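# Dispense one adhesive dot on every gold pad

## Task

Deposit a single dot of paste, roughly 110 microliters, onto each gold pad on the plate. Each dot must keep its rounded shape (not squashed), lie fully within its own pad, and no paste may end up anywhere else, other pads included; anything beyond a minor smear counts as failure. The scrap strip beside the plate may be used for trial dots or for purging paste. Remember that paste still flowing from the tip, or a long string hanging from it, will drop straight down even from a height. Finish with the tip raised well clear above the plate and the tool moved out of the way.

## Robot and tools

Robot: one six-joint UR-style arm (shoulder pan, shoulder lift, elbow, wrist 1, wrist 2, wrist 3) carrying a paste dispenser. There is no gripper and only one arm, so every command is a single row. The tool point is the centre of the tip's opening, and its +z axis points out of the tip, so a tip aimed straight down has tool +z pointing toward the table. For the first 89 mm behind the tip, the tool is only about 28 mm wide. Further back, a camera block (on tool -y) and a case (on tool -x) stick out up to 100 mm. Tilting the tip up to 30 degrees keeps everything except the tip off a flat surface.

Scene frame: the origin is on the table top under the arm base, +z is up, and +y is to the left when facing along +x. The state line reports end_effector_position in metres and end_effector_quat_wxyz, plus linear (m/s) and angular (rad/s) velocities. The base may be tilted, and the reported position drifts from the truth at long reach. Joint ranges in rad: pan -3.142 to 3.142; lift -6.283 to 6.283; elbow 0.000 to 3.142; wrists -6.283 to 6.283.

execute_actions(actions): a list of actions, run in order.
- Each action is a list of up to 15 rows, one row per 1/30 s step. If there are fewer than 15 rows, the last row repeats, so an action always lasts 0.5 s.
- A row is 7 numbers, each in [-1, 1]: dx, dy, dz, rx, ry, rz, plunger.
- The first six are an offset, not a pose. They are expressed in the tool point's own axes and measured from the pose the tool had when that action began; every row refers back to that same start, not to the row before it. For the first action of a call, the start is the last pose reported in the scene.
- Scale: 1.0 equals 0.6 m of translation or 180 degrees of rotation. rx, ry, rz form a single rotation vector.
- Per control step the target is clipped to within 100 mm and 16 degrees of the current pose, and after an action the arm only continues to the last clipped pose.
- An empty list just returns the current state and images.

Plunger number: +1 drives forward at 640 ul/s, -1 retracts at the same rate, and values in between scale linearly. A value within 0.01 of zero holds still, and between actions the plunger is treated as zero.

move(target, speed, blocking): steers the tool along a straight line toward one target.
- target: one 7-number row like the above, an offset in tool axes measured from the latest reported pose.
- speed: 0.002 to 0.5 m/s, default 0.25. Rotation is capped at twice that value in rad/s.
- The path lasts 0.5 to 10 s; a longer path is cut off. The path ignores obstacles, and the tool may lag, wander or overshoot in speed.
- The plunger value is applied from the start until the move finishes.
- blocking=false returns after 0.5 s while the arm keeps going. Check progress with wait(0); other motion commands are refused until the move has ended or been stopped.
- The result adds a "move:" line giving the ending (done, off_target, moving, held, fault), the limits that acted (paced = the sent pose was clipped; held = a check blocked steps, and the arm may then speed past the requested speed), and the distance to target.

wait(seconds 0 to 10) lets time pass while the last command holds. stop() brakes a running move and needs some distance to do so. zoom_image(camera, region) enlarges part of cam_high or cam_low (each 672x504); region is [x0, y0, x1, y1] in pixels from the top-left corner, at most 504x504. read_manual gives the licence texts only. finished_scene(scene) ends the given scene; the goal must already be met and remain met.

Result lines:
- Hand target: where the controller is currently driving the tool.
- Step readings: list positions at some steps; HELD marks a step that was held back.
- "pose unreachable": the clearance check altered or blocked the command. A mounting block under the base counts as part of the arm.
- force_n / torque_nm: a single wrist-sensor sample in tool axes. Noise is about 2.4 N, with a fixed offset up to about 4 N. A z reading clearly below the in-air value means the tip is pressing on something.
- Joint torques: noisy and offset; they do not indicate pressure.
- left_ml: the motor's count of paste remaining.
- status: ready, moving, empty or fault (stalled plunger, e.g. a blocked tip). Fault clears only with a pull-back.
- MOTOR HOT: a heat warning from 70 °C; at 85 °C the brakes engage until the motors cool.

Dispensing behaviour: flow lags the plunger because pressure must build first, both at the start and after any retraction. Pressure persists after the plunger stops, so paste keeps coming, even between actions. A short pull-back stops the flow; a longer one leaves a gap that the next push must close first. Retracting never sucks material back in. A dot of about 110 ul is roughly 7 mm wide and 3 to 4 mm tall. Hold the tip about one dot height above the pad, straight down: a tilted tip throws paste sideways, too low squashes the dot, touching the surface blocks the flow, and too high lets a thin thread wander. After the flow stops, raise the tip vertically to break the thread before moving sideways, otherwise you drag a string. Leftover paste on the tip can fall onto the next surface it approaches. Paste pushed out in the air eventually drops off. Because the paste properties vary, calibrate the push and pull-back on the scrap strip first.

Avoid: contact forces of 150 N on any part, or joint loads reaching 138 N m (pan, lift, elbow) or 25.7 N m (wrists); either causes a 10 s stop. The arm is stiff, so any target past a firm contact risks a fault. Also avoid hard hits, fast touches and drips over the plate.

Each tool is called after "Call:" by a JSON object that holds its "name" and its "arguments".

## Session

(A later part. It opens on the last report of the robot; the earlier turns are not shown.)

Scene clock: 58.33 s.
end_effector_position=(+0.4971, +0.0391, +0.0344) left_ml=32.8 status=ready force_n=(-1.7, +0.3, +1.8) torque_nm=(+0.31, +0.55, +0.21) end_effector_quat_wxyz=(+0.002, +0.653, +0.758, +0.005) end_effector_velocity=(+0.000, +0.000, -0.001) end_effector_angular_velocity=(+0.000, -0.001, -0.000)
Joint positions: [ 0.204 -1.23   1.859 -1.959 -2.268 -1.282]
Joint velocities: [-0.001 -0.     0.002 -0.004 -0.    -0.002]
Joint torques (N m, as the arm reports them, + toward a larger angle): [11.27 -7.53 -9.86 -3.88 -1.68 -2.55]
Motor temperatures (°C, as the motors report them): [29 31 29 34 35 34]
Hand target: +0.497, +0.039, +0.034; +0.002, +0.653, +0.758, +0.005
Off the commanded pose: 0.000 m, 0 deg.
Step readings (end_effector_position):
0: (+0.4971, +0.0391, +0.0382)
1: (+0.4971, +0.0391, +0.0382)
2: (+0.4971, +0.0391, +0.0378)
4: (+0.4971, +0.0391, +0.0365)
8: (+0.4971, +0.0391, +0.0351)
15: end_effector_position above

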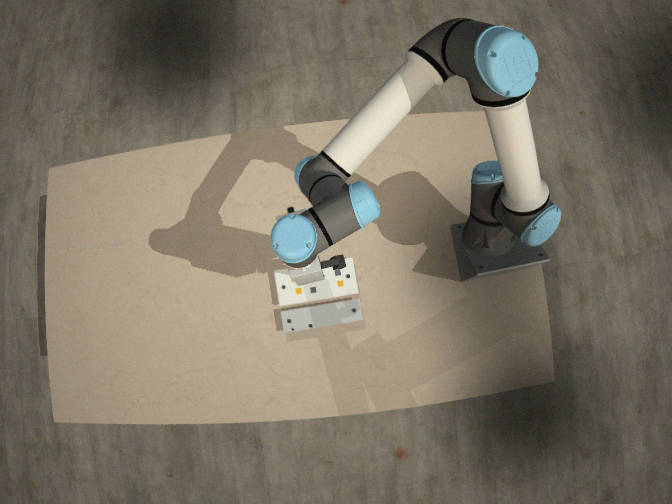

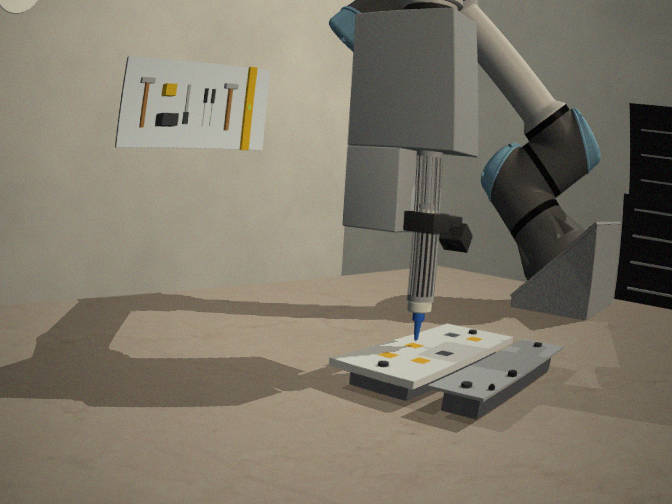

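Call:
{"name": "execute_actions", "arguments": {"actions": [[[0,0,0.0015,0,0,0,0]],[[0,0,0,0,0,0,0.37]],[[0,0,0,0,0,0,0.37]],[[0,0,0,0,0,0,0]]]}}

Call:
{"name": "zoom_image", "arguments": {"camera": "cam_low", "region": [380,310,450,362]}}

Scene clock: 60.87 s.
end_effector_position=(+0.4971, +0.0391, +0.0335) left_ml=32.6 status=ready force_n=(-3.1, +0.7, +4.9) torque_nm=(+0.42, +1.24, +0.07) end_effector_quat_wxyz=(+0.002, +0.653, +0.758, +0.005) end_effector_velocity=(-0.000, -0.000, -0.000) end_effector_angular_velocity=(-0.000, +0.001, -0.000)
Joint positions: [ 0.203 -1.23   1.861 -1.962 -2.268 -1.283]
Joint velocities: [-0.001 -0.001  0.     0.    -0.    -0.   ]
Joint torques (N m, as the arm reports them, + toward a larger angle): [ 12.75  -8.62 -11.52  -2.96  -1.58  -1.95]
Motor temperatures (°C, as the motors report them): [29 31 29 34 35 34]
Hand target: +0.497, +0.039, +0.034; +0.002, +0.653, +0.758, +0.005
Off the commanded pose: 0.000 m, 0 deg.
Step readings (end_effector_position; steps 1 to 15: 1st action; 16 to 30: 2nd action; 31 to 45: 3rd action; 46 to 60: 4th action):
0: (+0.4971, +0.0391, +0.0343)
1: (+0.4971, +0.0391, +0.0343)
2: (+0.4971, +0.0391, +0.0342)
4: (+0.4971, +0.0391, +0.0339)
8: (+0.4971, +0.0391, +0.0337)
15: (+0.4971, +0.0391, +0.0335)
16: (+0.4971, +0.0391, +0.0335)
17: (+0.4971, +0.0391, +0.0335)
19: (+0.4971, +0.0391, +0.0335)
23: (+0.4971, +0.0391, +0.0335)
30: (+0.4971, +0.0391, +0.0335)
31: (+0.4971, +0.0391, +0.0335)
32: (+0.4971, +0.0391, +0.0335)
34: (+0.4971, +0.0391, +0.0335)
38: (+0.4971, +0.0391, +0.0335)
45: (+0.4971, +0.0391, +0.0335)
46: (+0.4971, +0.0391, +0.0335)
47: (+0.4971, +0.0391, +0.0335)
49: (+0.4971, +0.0391, +0.0335)
53: (+0.4971, +0.0391, +0.0335)
60: end_effector_position above

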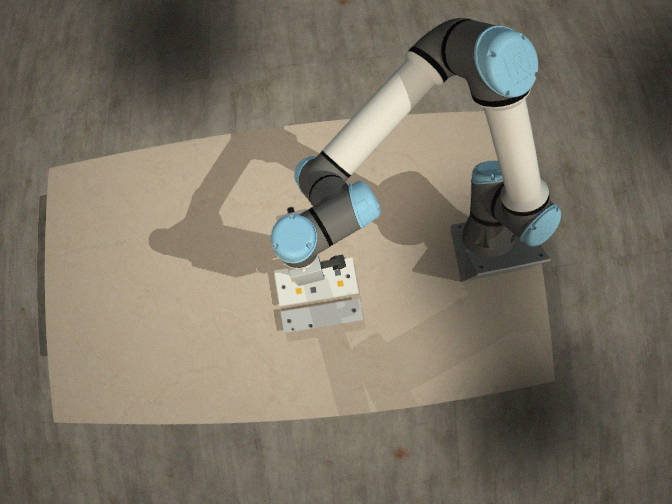

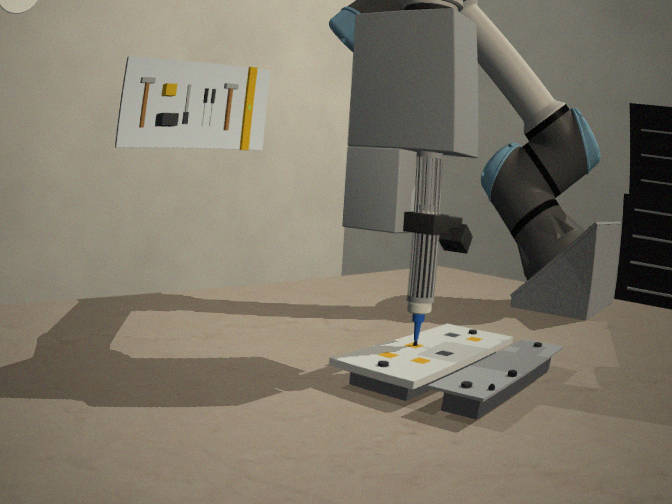

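Region (380, 310, 450, 362) of cam_low's 672x504 image, scaled by 7.200, with more detail than that image has; it fills the top 374 rows of this view, and the rest is white.

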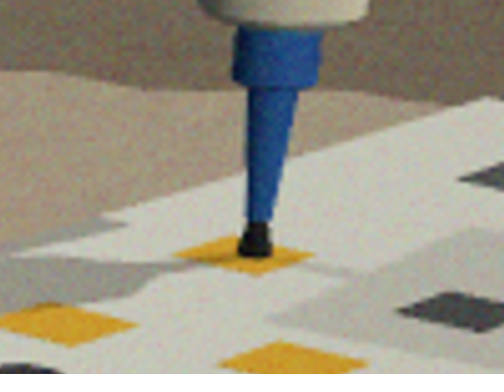

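On the pad. Pull back and lift straight up.

Call:
{"name": "execute_actions", "arguments": {"actions": [[[0,0,0,0,0,0,-0.4]],[[0,0,-0.04,0,0,0,0]],[[0,0,-0.06,0,0,0,0]]]}}

Call:
{"name": "zoom_image", "arguments": {"camera": "cam_low", "region": [360,250,480,380]}}

Scene clock: 62.73 s.
end_effector_position=(+0.4970, +0.0388, +0.0914) left_ml=32.7 status=ready force_n=(-0.3, +1.5, +1.5) torque_nm=(+0.69, +0.08, +0.15) end_effector_quat_wxyz=(+0.002, +0.653, +0.757, +0.005) end_effector_velocity=(-0.001, +0.000, +0.010) end_effector_angular_velocity=(-0.004, +0.007, +0.002)
Joint positions: [ 0.268 -1.249  1.743 -1.776 -2.251 -1.203]
Joint velocities: [ 0.011  0.007 -0.031  0.044  0.003  0.019]
Joint torques (N m, as the arm reports them, + toward a larger angle): [ 26.75  -5.88 -31.85  -1.09   1.47   2.14]
Motor temperatures (°C, as the motors report them): [29 31 29 34 35 34]
Hand target: +0.497, +0.039, +0.093; +0.002, +0.653, +0.758, +0.005
Off the commanded pose: 0.001 m, 0 deg.
Step readings (end_effector_position; steps 1 to 15: 1st action; 16 to 30: 2nd action; 31 to 45: 3rd action):
0: (+0.4971, +0.0391, +0.0335)
1: (+0.4971, +0.0391, +0.0335)
2: (+0.4971, +0.0391, +0.0335)
4: (+0.4971, +0.0391, +0.0335)
8: (+0.4971, +0.0391, +0.0335)
15: (+0.4971, +0.0391, +0.0335)
16: (+0.4971, +0.0391, +0.0335)
17: (+0.4976, +0.0393, +0.0355)
19: (+0.4978, +0.0393, +0.0432)
23: (+0.4973, +0.0391, +0.0522)
30: (+0.4970, +0.0390, +0.0566)
31: (+0.4970, +0.0390, +0.0569)
32: (+0.4977, +0.0396, +0.0598)
34: (+0.4985, +0.0397, +0.0713)
38: (+0.4975, +0.0391, +0.0846)
45: end_effector_position above

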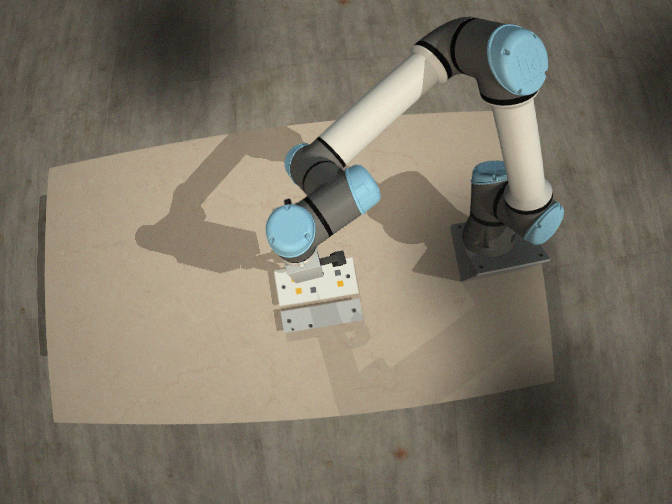

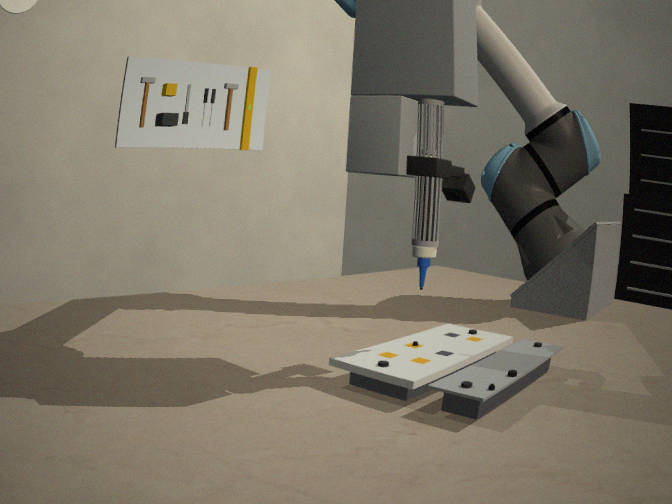

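Region (360, 250, 480, 380) of cam_low's 672x504 image, scaled by 3.877, with more detail than that image has; it fills the left 465 columns of this view, and the rest is white.

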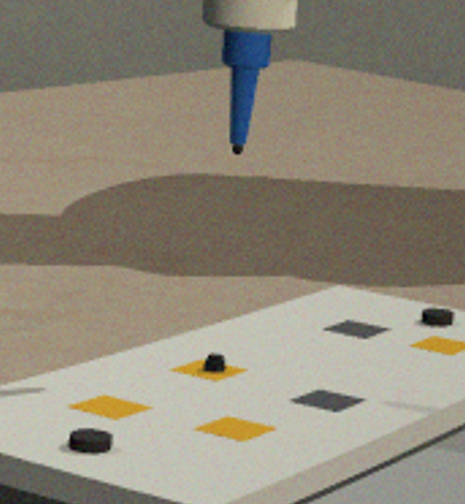

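Call:
{"name": "move", "arguments": {"target": [0.0012,0.0853,0,0,0,0,0], "speed": 0.15}}

Scene clock: 64.10 s.
end_effector_position=(+0.5471, +0.0470, +0.0919) left_ml=32.7 status=ready force_n=(-2.2, -1.6, +4.6) torque_nm=(-0.36, +0.89, +0.05) end_effector_quat_wxyz=(+0.002, +0.653, +0.757, +0.005) end_effector_velocity=(+0.003, +0.000, -0.000) end_effector_angular_velocity=(-0.001, +0.001, -0.000)
Joint positions: [ 0.246 -1.148  1.61  -1.762 -2.257 -1.231]
Joint velocities: [-0.001  0.007 -0.008  0.002 -0.    -0.001]
Joint torques (N m, as the arm reports them, + toward a larger angle): [ 14.16 -10.22 -30.54  -1.77  -1.55  -2.29]
Motor temperatures (°C, as the motors report them): [29 31 29 34 35 34]
Hand target: +0.547, +0.047, +0.092; +0.002, +0.653, +0.757, +0.005
Off the commanded pose: 0.000 m, 0 deg.
move: done

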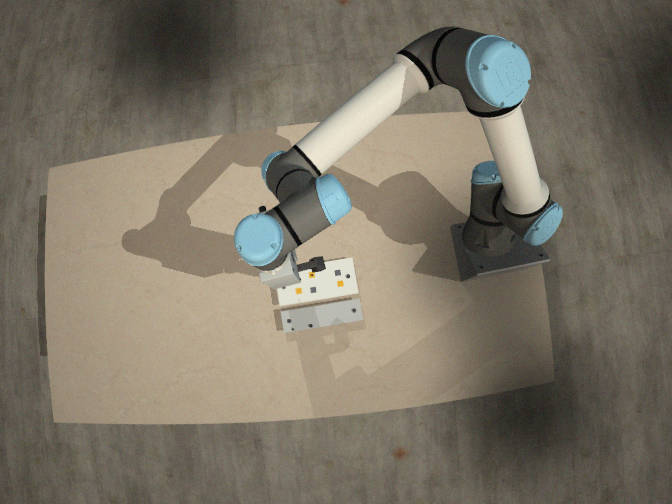

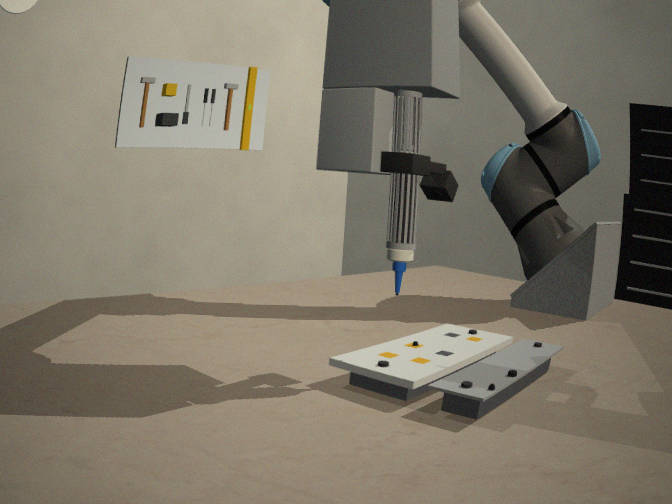

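Call:
{"name": "move", "arguments": {"target": [0,0,0.0945,0,0,0,0], "speed": 0.06}}

Call:
{"name": "zoom_image", "arguments": {"camera": "cam_low", "region": [350,310,430,375]}}

Scene clock: 65.93 s.
end_effector_position=(+0.5475, +0.0473, +0.0356) left_ml=32.7 status=ready force_n=(-2.0, +0.6, +4.0) torque_nm=(+0.48, +0.72, +0.15) end_effector_quat_wxyz=(+0.002, +0.653, +0.757, +0.005) end_effector_velocity=(+0.000, +0.000, -0.002) end_effector_angular_velocity=(+0.001, -0.002, +0.001)
Joint positions: [ 0.187 -1.133  1.725 -1.938 -2.271 -1.304]
Joint velocities: [-0.002  0.     0.006 -0.01  -0.001 -0.005]
Joint torques (N m, as the arm reports them, + toward a larger angle): [ 14.46 -10.31  -8.22  -3.83  -1.52  -2.28]
Motor temperatures (°C, as the motors report them): [29 31 29 34 35 34]
Hand target: +0.548, +0.047, +0.035; +0.002, +0.653, +0.757, +0.005
Off the commanded pose: 0.000 m, 0 deg.
move: done

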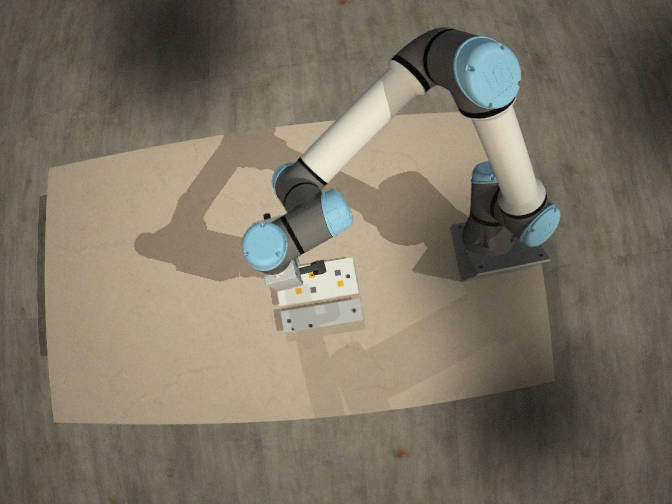

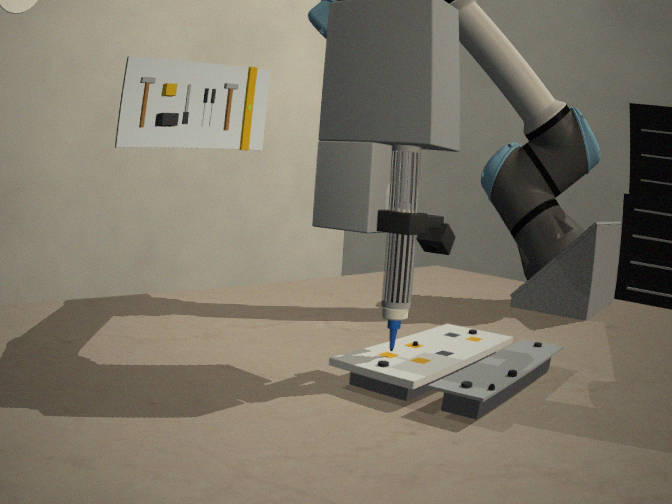

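Region (350, 310, 430, 375) of cam_low's 672x504 image, scaled by 6.300, with more detail than that image has; it fills the top 410 rows of this view, and the rest is white.

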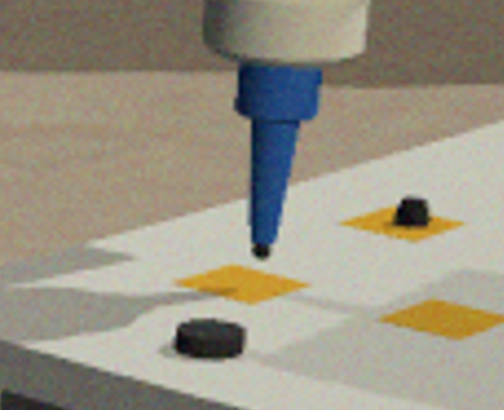

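Call:
{"name": "execute_actions", "arguments": {"actions": [[[0,0,0.0033,0,0,0,0]],[[0,0,0,0,0,0,0.37]],[[0,0,0,0,0,0,0.37]],[[0,0,0,0,0,0,0]]]}}

Call:
{"name": "zoom_image", "arguments": {"camera": "cam_low", "region": [350,310,430,375]}}

Scene clock: 68.30 s.
end_effector_position=(+0.5475, +0.0474, +0.0337) left_ml=32.4 status=ready force_n=(-3.6, -0.7, +2.5) torque_nm=(-0.15, +1.38, +0.08) end_effector_quat_wxyz=(+0.002, +0.653, +0.757, +0.005) end_effector_velocity=(+0.001, +0.000, -0.000) end_effector_angular_velocity=(+0.001, -0.001, -0.002)
Joint positions: [ 0.185 -1.132  1.728 -1.945 -2.272 -1.307]
Joint velocities: [-0.     0.     0.    -0.002 -0.     0.   ]
Joint torques (N m, as the arm reports them, + toward a larger angle): [ 16.88 -12.32 -13.25  -2.17  -1.56  -1.36]
Motor temperatures (°C, as the motors report them): [29 31 29 34 35 34]
Hand target: +0.548, +0.047, +0.034; +0.002, +0.653, +0.757, +0.005
Off the commanded pose: 0.000 m, 0 deg.
Step readings (end_effector_position; steps 1 to 15: 1st action; 16 to 30: 2nd action; 31 to 45: 3rd action; 46 to 60: 4th action):
0: (+0.5475, +0.0474, +0.0353)
1: (+0.5475, +0.0474, +0.0353)
2: (+0.5476, +0.0474, +0.0351)
4: (+0.5475, +0.0474, +0.0346)
8: (+0.5475, +0.0474, +0.0340)
15: (+0.5475, +0.0474, +0.0337)
16: (+0.5475, +0.0474, +0.0337)
17: (+0.5475, +0.0474, +0.0337)
19: (+0.5475, +0.0474, +0.0337)
23: (+0.5475, +0.0474, +0.0337)
30: (+0.5475, +0.0474, +0.0337)
31: (+0.5475, +0.0474, +0.0337)
32: (+0.5475, +0.0474, +0.0337)
34: (+0.5475, +0.0474, +0.0337)
38: (+0.5475, +0.0474, +0.0337)
45: (+0.5475, +0.0474, +0.0337)
46: (+0.5475, +0.0474, +0.0337)
47: (+0.5475, +0.0474, +0.0337)
49: (+0.5475, +0.0474, +0.0337)
53: (+0.5475, +0.0474, +0.0337)
60: end_effector_position above

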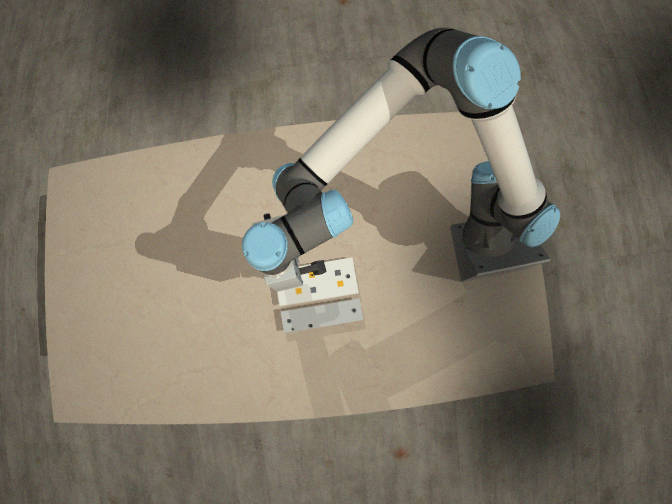

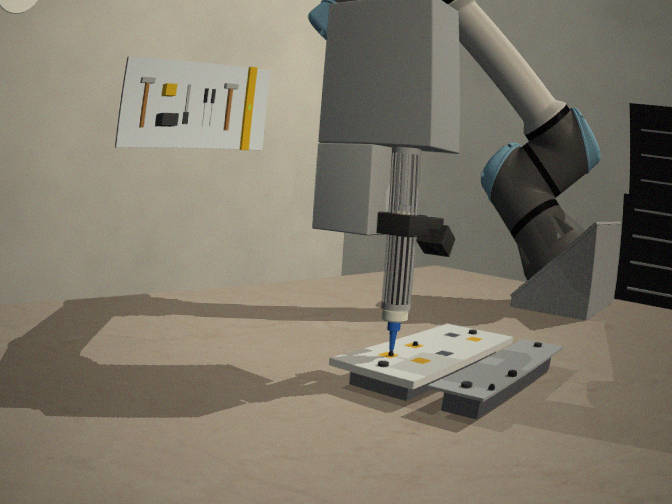

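Region (350, 310, 430, 375) of cam_low's 672x504 image, scaled by 6.300, with more detail than that image has; it fills the top 410 rows of this view, and the rest is white.

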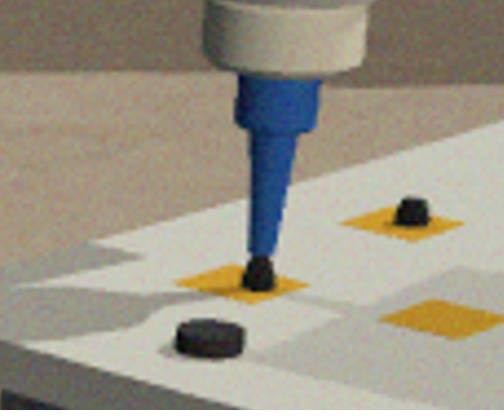

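Call:
{"name": "execute_actions", "arguments": {"actions": [[[0,0,0,0,0,0,-0.4]],[[0,0,-0.04,0,0,0,0]],[[0,0,-0.06,0,0,0,0]]]}}

Scene clock: 70.00 s.
end_effector_position=(+0.5473, +0.0469, +0.0916) left_ml=32.6 status=ready force_n=(+0.0, +2.2, +3.5) torque_nm=(+1.18, -0.04, +0.13) end_effector_quat_wxyz=(+0.002, +0.653, +0.757, +0.006) end_effector_velocity=(-0.001, +0.000, +0.010) end_effector_angular_velocity=(-0.004, +0.007, +0.002)
Joint positions: [ 0.245 -1.149  1.613 -1.765 -2.257 -1.232]
Joint velocities: [ 0.011  0.006 -0.032  0.044  0.003  0.018]
Joint torques (N m, as the arm reports them, + toward a larger angle): [ 31.43  -8.87 -29.29  -1.22   1.36   2.11]
Motor temperatures (°C, as the motors report them): [29 31 29 34 35 34]
Hand target: +0.547, +0.047, +0.093; +0.002, +0.653, +0.757, +0.006
Off the commanded pose: 0.001 m, 0 deg.
Step readings (end_effector_position; steps 1 to 15: 1st action; 16 to 30: 2nd action; 31 to 45: 3rd action):
0: (+0.5475, +0.0474, +0.0337)
1: (+0.5475, +0.0474, +0.0337)
2: (+0.5475, +0.0474, +0.0337)
4: (+0.5475, +0.0474, +0.0337)
8: (+0.5475, +0.0474, +0.0337)
15: (+0.5475, +0.0474, +0.0337)
16: (+0.5475, +0.0474, +0.0337)
17: (+0.5480, +0.0475, +0.0357)
19: (+0.5481, +0.0475, +0.0434)
23: (+0.5476, +0.0473, +0.0524)
30: (+0.5474, +0.0472, +0.0568)
31: (+0.5474, +0.0472, +0.0570)
32: (+0.5480, +0.0477, +0.0600)
34: (+0.5487, +0.0478, +0.0716)
38: (+0.5477, +0.0472, +0.0850)
45: end_effector_position above

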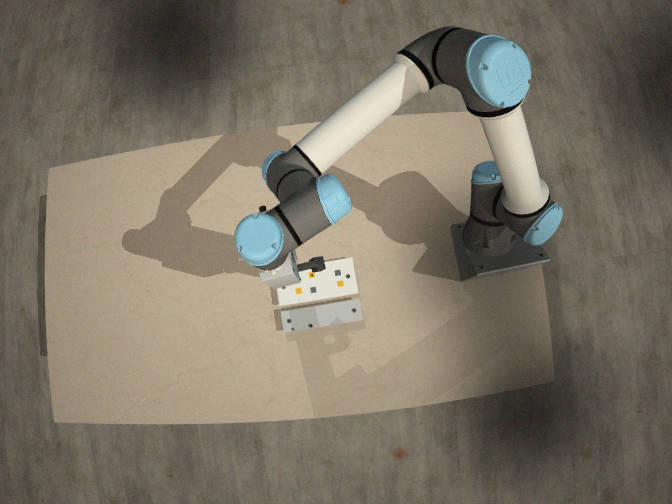

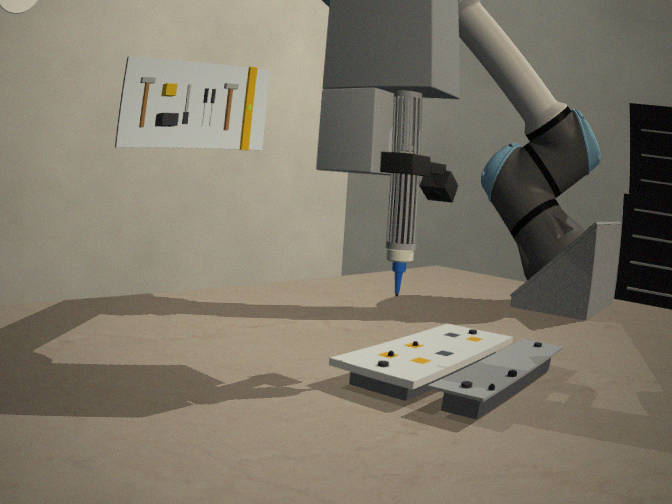

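Call:
{"name": "move", "arguments": {"target": [0.0575,-0.0089,0,0,0,0,0], "speed": 0.15}}

Call:
{"name": "move", "arguments": {"target": [0,0,0.0955,0,0,0,0], "speed": 0.06}}

Call:
{"name": "zoom_image", "arguments": {"camera": "cam_low", "region": [370,315,460,385]}}

Scene clock: 71.43 s.
end_effector_position=(+0.5369, +0.0799, +0.0917) left_ml=32.6 status=ready force_n=(-2.0, +0.1, +3.6) torque_nm=(+0.26, +0.51, +0.14) end_effector_quat_wxyz=(+0.002, +0.653, +0.757, +0.006) end_effector_velocity=(-0.000, +0.003, +0.000) end_effector_angular_velocity=(-0.000, -0.000, -0.000)
Joint positions: [ 0.287 -1.113  1.613 -1.769 -2.245 -1.18 ]
Joint velocities: [ 0.003  0.004 -0.002  0.     0.001  0.004]
Joint torques (N m, as the arm reports them, + toward a larger angle): [ 29.74  -9.21 -30.63  -3.65   1.48   2.17]
Motor temperatures (°C, as the motors report them): [29 31 29 34 35 34]
Hand target: +0.537, +0.080, +0.092; +0.002, +0.653, +0.757, +0.006
Off the commanded pose: 0.000 m, 0 deg.
move: done

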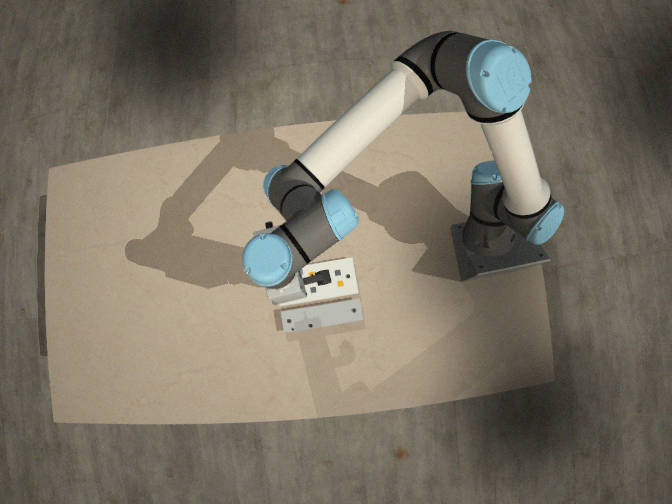

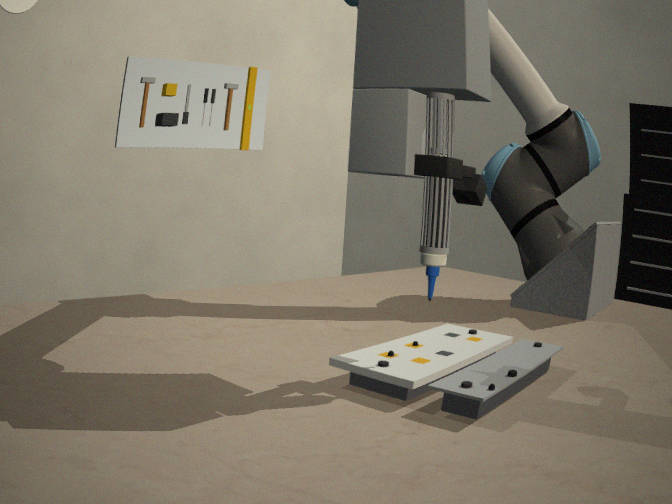

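Scene clock: 72.87 s.
end_effector_position=(+0.5374, +0.0803, +0.0348) left_ml=32.6 status=ready force_n=(-0.4, +0.9, +3.4) torque_nm=(+0.42, +0.10, +0.07) end_effector_quat_wxyz=(+0.002, +0.653, +0.757, +0.006) end_effector_velocity=(-0.000, -0.000, -0.003) end_effector_angular_velocity=(+0.000, +0.000, +0.000)
Joint positions: [ 0.229 -1.096  1.728 -1.946 -2.261 -1.252]
Joint velocities: [-0.003  0.001  0.006 -0.01  -0.001 -0.004]
Joint torques (N m, as the arm reports them, + toward a larger angle): [ 13.41 -11.49 -10.66  -3.72  -1.43  -2.4 ]
Motor temperatures (°C, as the motors report them): [29 31 29 34 35 34]
Hand target: +0.537, +0.080, +0.034; +0.002, +0.653, +0.757, +0.006
Off the commanded pose: 0.000 m, 0 deg.
move: done

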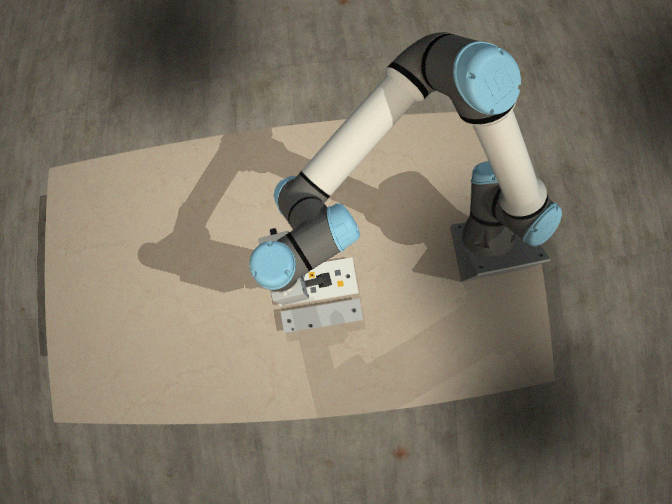

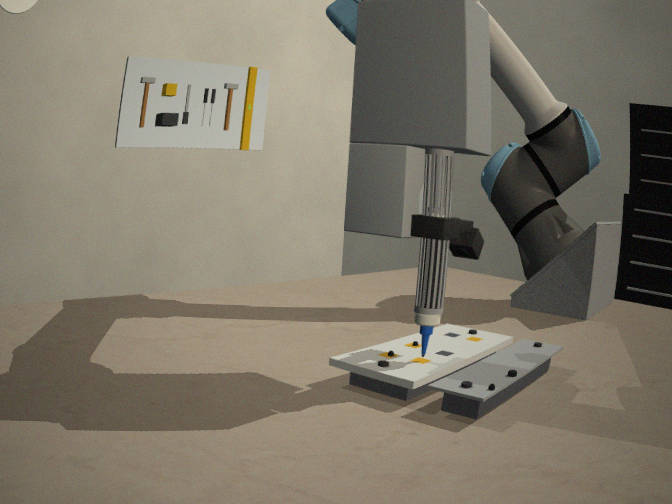

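Region (370, 315, 460, 385) of cam_low's 672x504 image, scaled by 5.600, with more detail than that image has.

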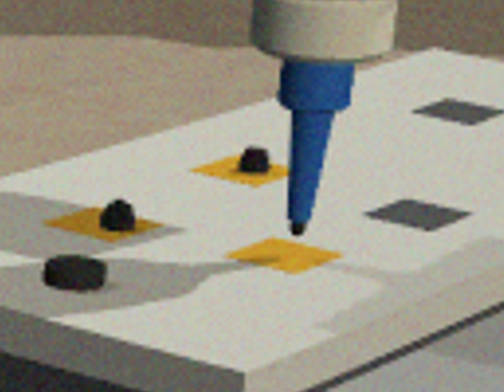

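Call:
{"name": "execute_actions", "arguments": {"actions": [[[0,0,0.0012,0,0,0,0]],[[0,0,0,0,0,0,0.37]],[[0,0,0,0,0,0,0.37]],[[0,0,0,0,0,0,0]]]}}

Call:
{"name": "zoom_image", "arguments": {"camera": "cam_low", "region": [370,315,460,385]}}

Scene clock: 75.30 s.
end_effector_position=(+0.5374, +0.0803, +0.0341) left_ml=32.3 status=ready force_n=(-1.3, +0.6, +1.3) torque_nm=(+0.43, +0.54, +0.14) end_effector_quat_wxyz=(+0.002, +0.653, +0.757, +0.006) end_effector_velocity=(-0.000, -0.000, -0.000) end_effector_angular_velocity=(-0.000, +0.000, +0.000)
Joint positions: [ 0.228 -1.095  1.729 -1.948 -2.262 -1.253]
Joint velocities: [-0. -0.  0.  0.  0. -0.]
Joint torques (N m, as the arm reports them, + toward a larger angle): [ 15.21 -12.06 -10.66  -3.4   -1.59  -2.22]
Motor temperatures (°C, as the motors report them): [29 31 29 34 35 34]
Hand target: +0.537, +0.080, +0.034; +0.002, +0.653, +0.757, +0.006
Off the commanded pose: 0.000 m, 0 deg.
Step readings (end_effector_position; steps 1 to 15: 1st action; 16 to 30: 2nd action; 31 to 45: 3rd action; 46 to 60: 4th action):
0: (+0.5374, +0.0803, +0.0344)
1: (+0.5374, +0.0803, +0.0344)
2: (+0.5374, +0.0803, +0.0344)
4: (+0.5374, +0.0803, +0.0343)
8: (+0.5374, +0.0803, +0.0341)
15: (+0.5374, +0.0803, +0.0341)
16: (+0.5374, +0.0803, +0.0341)
17: (+0.5374, +0.0803, +0.0341)
19: (+0.5374, +0.0803, +0.0341)
23: (+0.5374, +0.0803, +0.0341)
30: (+0.5374, +0.0803, +0.0341)
31: (+0.5374, +0.0803, +0.0341)
32: (+0.5374, +0.0803, +0.0341)
34: (+0.5374, +0.0803, +0.0341)
38: (+0.5374, +0.0803, +0.0341)
45: (+0.5374, +0.0803, +0.0341)
46: (+0.5374, +0.0803, +0.0341)
47: (+0.5374, +0.0803, +0.0341)
49: (+0.5374, +0.0803, +0.0341)
53: (+0.5374, +0.0803, +0.0341)
60: end_effector_position above

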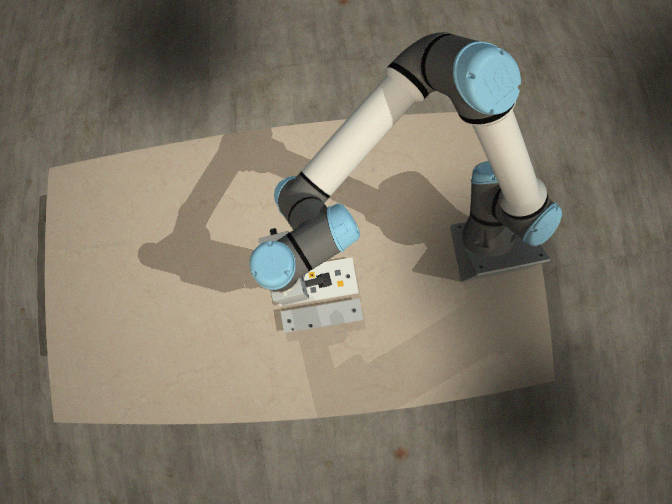

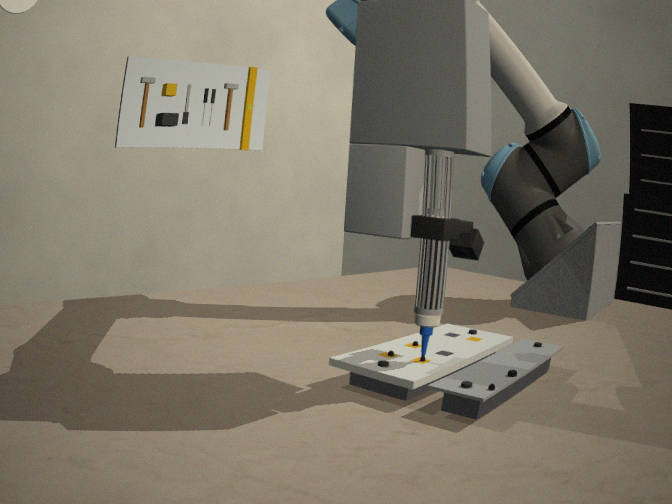

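Region (370, 315, 460, 385) of cam_low's 672x504 image, scaled by 5.600, with more detail than that image has.

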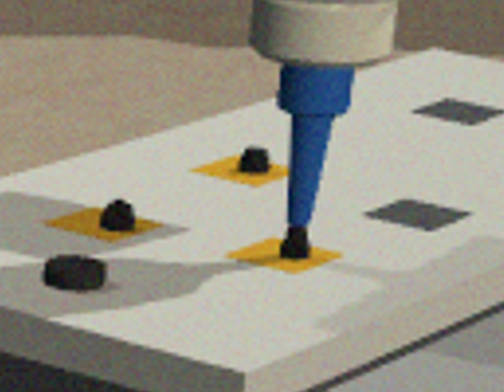

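Call:
{"name": "execute_actions", "arguments": {"actions": [[[0,0,0,0,0,0,-0.4]],[[0,0,-0.04,0,0,0,0]],[[0,0,-0.06,0,0,0,0]]]}}

Scene clock: 76.97 s.
end_effector_position=(+0.5370, +0.0798, +0.0920) left_ml=32.5 status=ready force_n=(-1.4, +1.1, +1.7) torque_nm=(+0.54, +0.63, +0.17) end_effector_quat_wxyz=(+0.003, +0.653, +0.757, +0.007) end_effector_velocity=(-0.001, +0.000, +0.010) end_effector_angular_velocity=(-0.004, +0.006, +0.001)
Joint positions: [ 0.287 -1.114  1.615 -1.771 -2.245 -1.181]
Joint velocities: [ 0.01   0.006 -0.031  0.042  0.003  0.017]
Joint torques (N m, as the arm reports them, + toward a larger angle): [ 32.24 -12.27 -30.98  -0.47   1.55   2.16]
Motor temperatures (°C, as the motors report them): [29 31 29 34 35 34]
Hand target: +0.537, +0.080, +0.093; +0.002, +0.653, +0.757, +0.006
Off the commanded pose: 0.001 m, 0 deg.
Step readings (end_effector_position; steps 1 to 15: 1st action; 16 to 30: 2nd action; 31 to 45: 3rd action):
0: (+0.5374, +0.0803, +0.0341)
1: (+0.5374, +0.0803, +0.0341)
2: (+0.5374, +0.0803, +0.0341)
4: (+0.5374, +0.0803, +0.0341)
8: (+0.5374, +0.0803, +0.0341)
15: (+0.5374, +0.0803, +0.0341)
16: (+0.5374, +0.0803, +0.0341)
17: (+0.5378, +0.0805, +0.0361)
19: (+0.5379, +0.0804, +0.0438)
23: (+0.5374, +0.0802, +0.0528)
30: (+0.5372, +0.0801, +0.0572)
31: (+0.5372, +0.0801, +0.0574)
32: (+0.5378, +0.0807, +0.0604)
34: (+0.5384, +0.0808, +0.0720)
38: (+0.5375, +0.0801, +0.0854)
45: end_effector_position above

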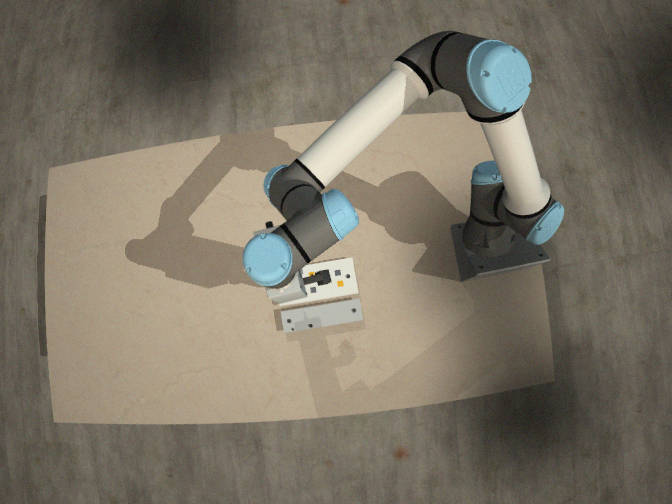

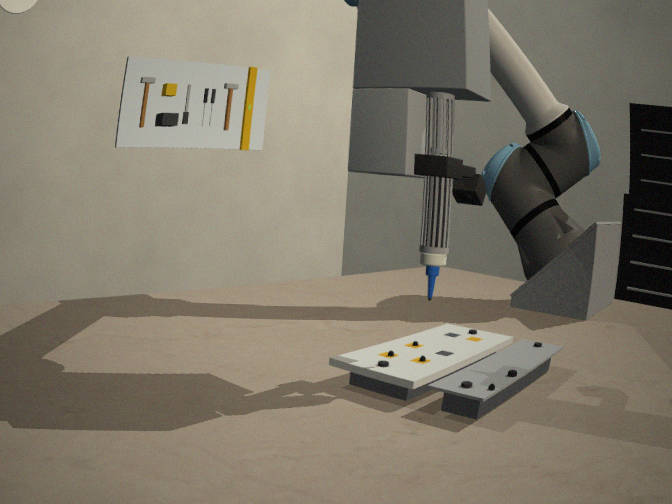

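Call:
{"name": "move", "arguments": {"target": [0.0107,-0.2005,0,0,0,0,0], "speed": 0.2}}

Call:
{"name": "move", "arguments": {"target": [0,0,0.0955,0,0,0,0], "speed": 0.06}}

Call:
{"name": "zoom_image", "arguments": {"camera": "cam_low", "region": [430,300,520,365]}}

Scene clock: 78.63 s.
end_effector_position=(+0.4175, +0.0684, +0.0904) left_ml=32.5 status=ready force_n=(-2.4, -0.8, +6.5) torque_nm=(-0.07, +0.83, +0.16) end_effector_quat_wxyz=(+0.003, +0.653, +0.757, +0.007) end_effector_velocity=(-0.003, +0.000, +0.001) end_effector_angular_velocity=(+0.001, -0.003, +0.001)
Joint positions: [ 0.365 -1.328  1.9   -1.786 -2.221 -1.088]
Joint velocities: [ 0.004 -0.007  0.006  0.     0.001  0.003]
Joint torques (N m, as the arm reports them, + toward a larger angle): [ 22.74 -25.1   -9.83  -1.39   1.65   2.41]
Motor temperatures (°C, as the motors report them): [29 31 29 34 35 34]
Hand target: +0.417, +0.068, +0.090; +0.003, +0.653, +0.757, +0.007
Off the commanded pose: 0.000 m, 0 deg.
move: done

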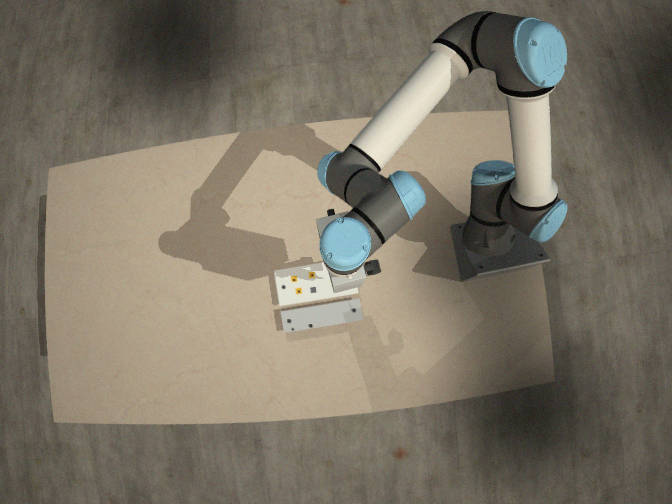

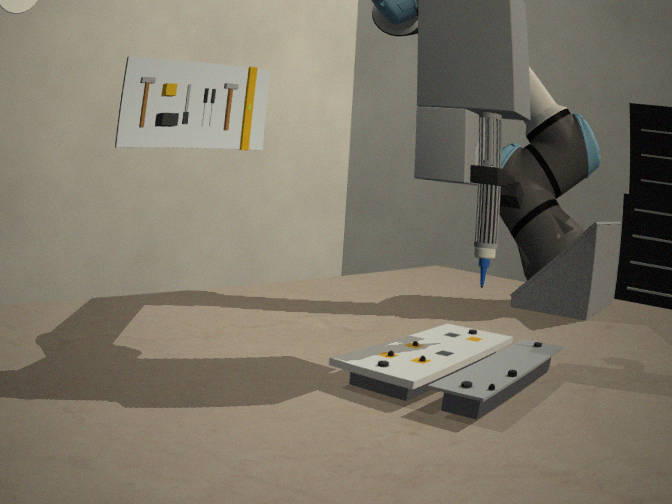

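Scene clock: 80.07 s.
end_effector_position=(+0.4180, +0.0688, +0.0335) left_ml=32.5 status=ready force_n=(-0.5, -1.8, +3.0) torque_nm=(-0.57, +0.36, +0.15) end_effector_quat_wxyz=(+0.003, +0.653, +0.757, +0.007) end_effector_velocity=(-0.000, -0.000, -0.003) end_effector_angular_velocity=(+0.000, +0.000, +0.000)
Joint positions: [ 0.297 -1.307  2.023 -1.979 -2.243 -1.169]
Joint velocities: [-0.004  0.001  0.006 -0.01  -0.001 -0.005]
Joint torques (N m, as the arm reports them, + toward a larger angle): [ 8.17 -3.21 -9.17 -3.39 -1.71 -2.64]
Motor temperatures (°C, as the motors report them): [29 31 29 34 35 34]
Hand target: +0.418, +0.069, +0.033; +0.003, +0.653, +0.757, +0.007
Off the commanded pose: 0.000 m, 0 deg.
move: done

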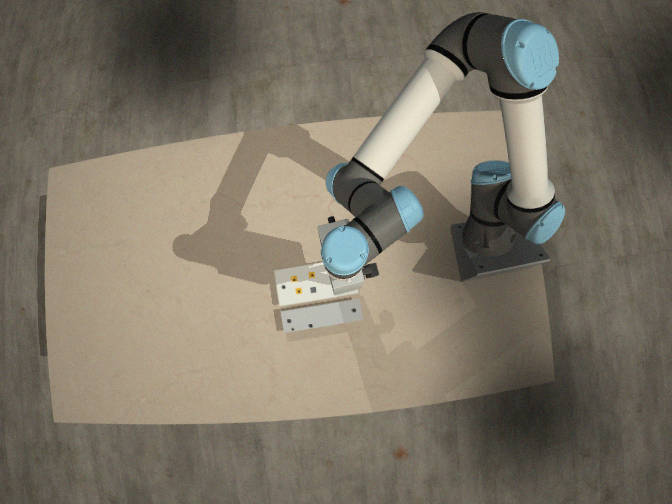

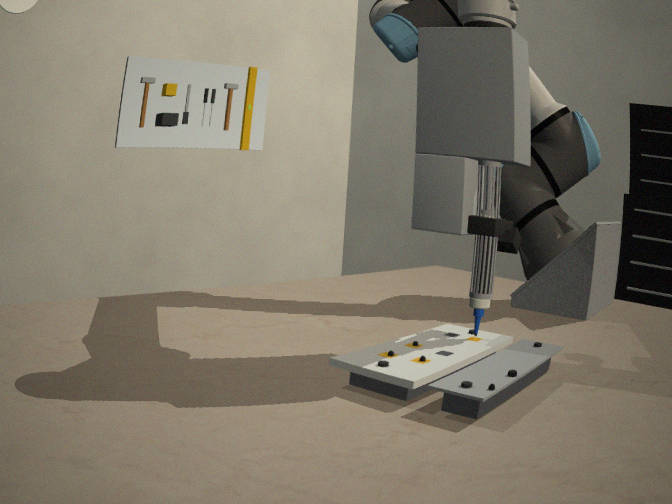

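Region (430, 300, 520, 365) of cam_low's 672x504 image, scaled by 5.600, with more detail than that image has.

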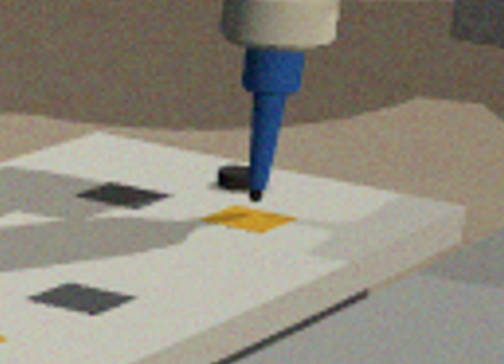

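Call:
{"name": "execute_actions", "arguments": {"actions": [[[0,0,0,0,0,0,0.37]],[[0,0,0,0,0,0,0.37]],[[0,0,0,0,0,0,0]]]}}

Call:
{"name": "zoom_image", "arguments": {"camera": "cam_low", "region": [430,300,520,365]}}

Scene clock: 81.93 s.
end_effector_position=(+0.4180, +0.0687, +0.0334) left_ml=32.2 status=ready force_n=(-3.7, -1.3, +1.1) torque_nm=(-0.06, +1.50, +0.19) end_effector_quat_wxyz=(+0.003, +0.653, +0.757, +0.007) end_effector_velocity=(+0.000, -0.000, +0.000) end_effector_angular_velocity=(+0.000, +0.000, -0.001)
Joint positions: [ 0.297 -1.307  2.023 -1.979 -2.243 -1.169]
Joint velocities: [-0. -0. -0.  0.  0.  0.]
Joint torques (N m, as the arm reports them, + toward a larger angle): [ 22.57 -16.2  -27.87  -1.57   1.11   1.9 ]
Motor temperatures (°C, as the motors report them): [29 31 29 34 35 34]
Hand target: +0.418, +0.069, +0.033; +0.003, +0.653, +0.757, +0.007
Off the commanded pose: 0.000 m, 0 deg.
Step readings (end_effector_position; steps 1 to 15: 1st action; 16 to 30: 2nd action; 31 to 45: 3rd action):
0: (+0.4181, +0.0688, +0.0331)
1: (+0.4181, +0.0688, +0.0331)
2: (+0.4181, +0.0688, +0.0331)
4: (+0.4180, +0.0687, +0.0331)
8: (+0.4180, +0.0687, +0.0332)
15: (+0.4180, +0.0687, +0.0334)
16: (+0.4180, +0.0687, +0.0334)
17: (+0.4180, +0.0687, +0.0334)
19: (+0.4180, +0.0687, +0.0334)
23: (+0.4180, +0.0687, +0.0334)
30: (+0.4180, +0.0687, +0.0334)
31: (+0.4180, +0.0687, +0.0334)
32: (+0.4180, +0.0687, +0.0334)
34: (+0.4180, +0.0687, +0.0334)
38: (+0.4180, +0.0687, +0.0334)
45: end_effector_position above

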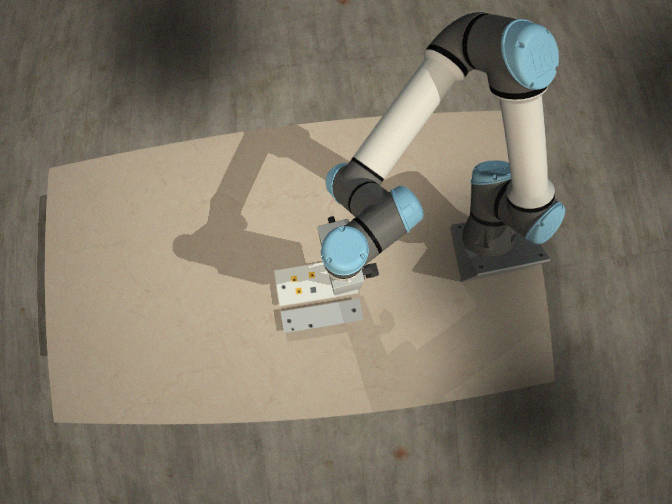

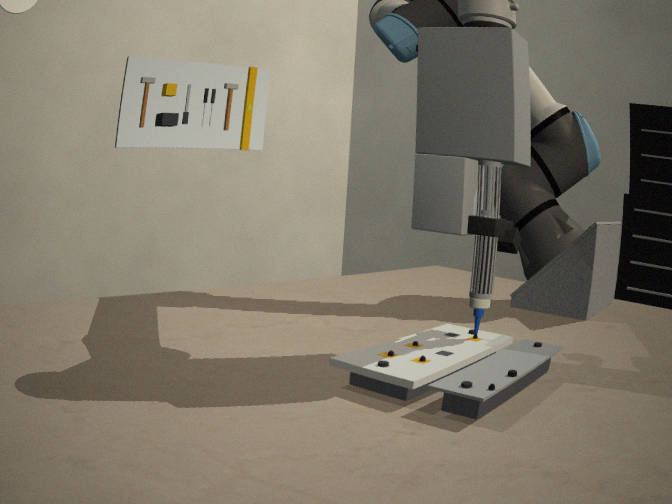

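Region (430, 300, 520, 365) of cam_low's 672x504 image, scaled by 5.600, with more detail than that image has.

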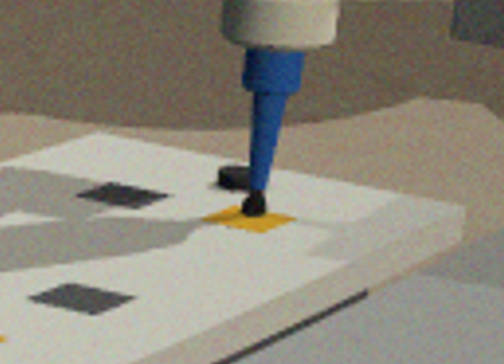

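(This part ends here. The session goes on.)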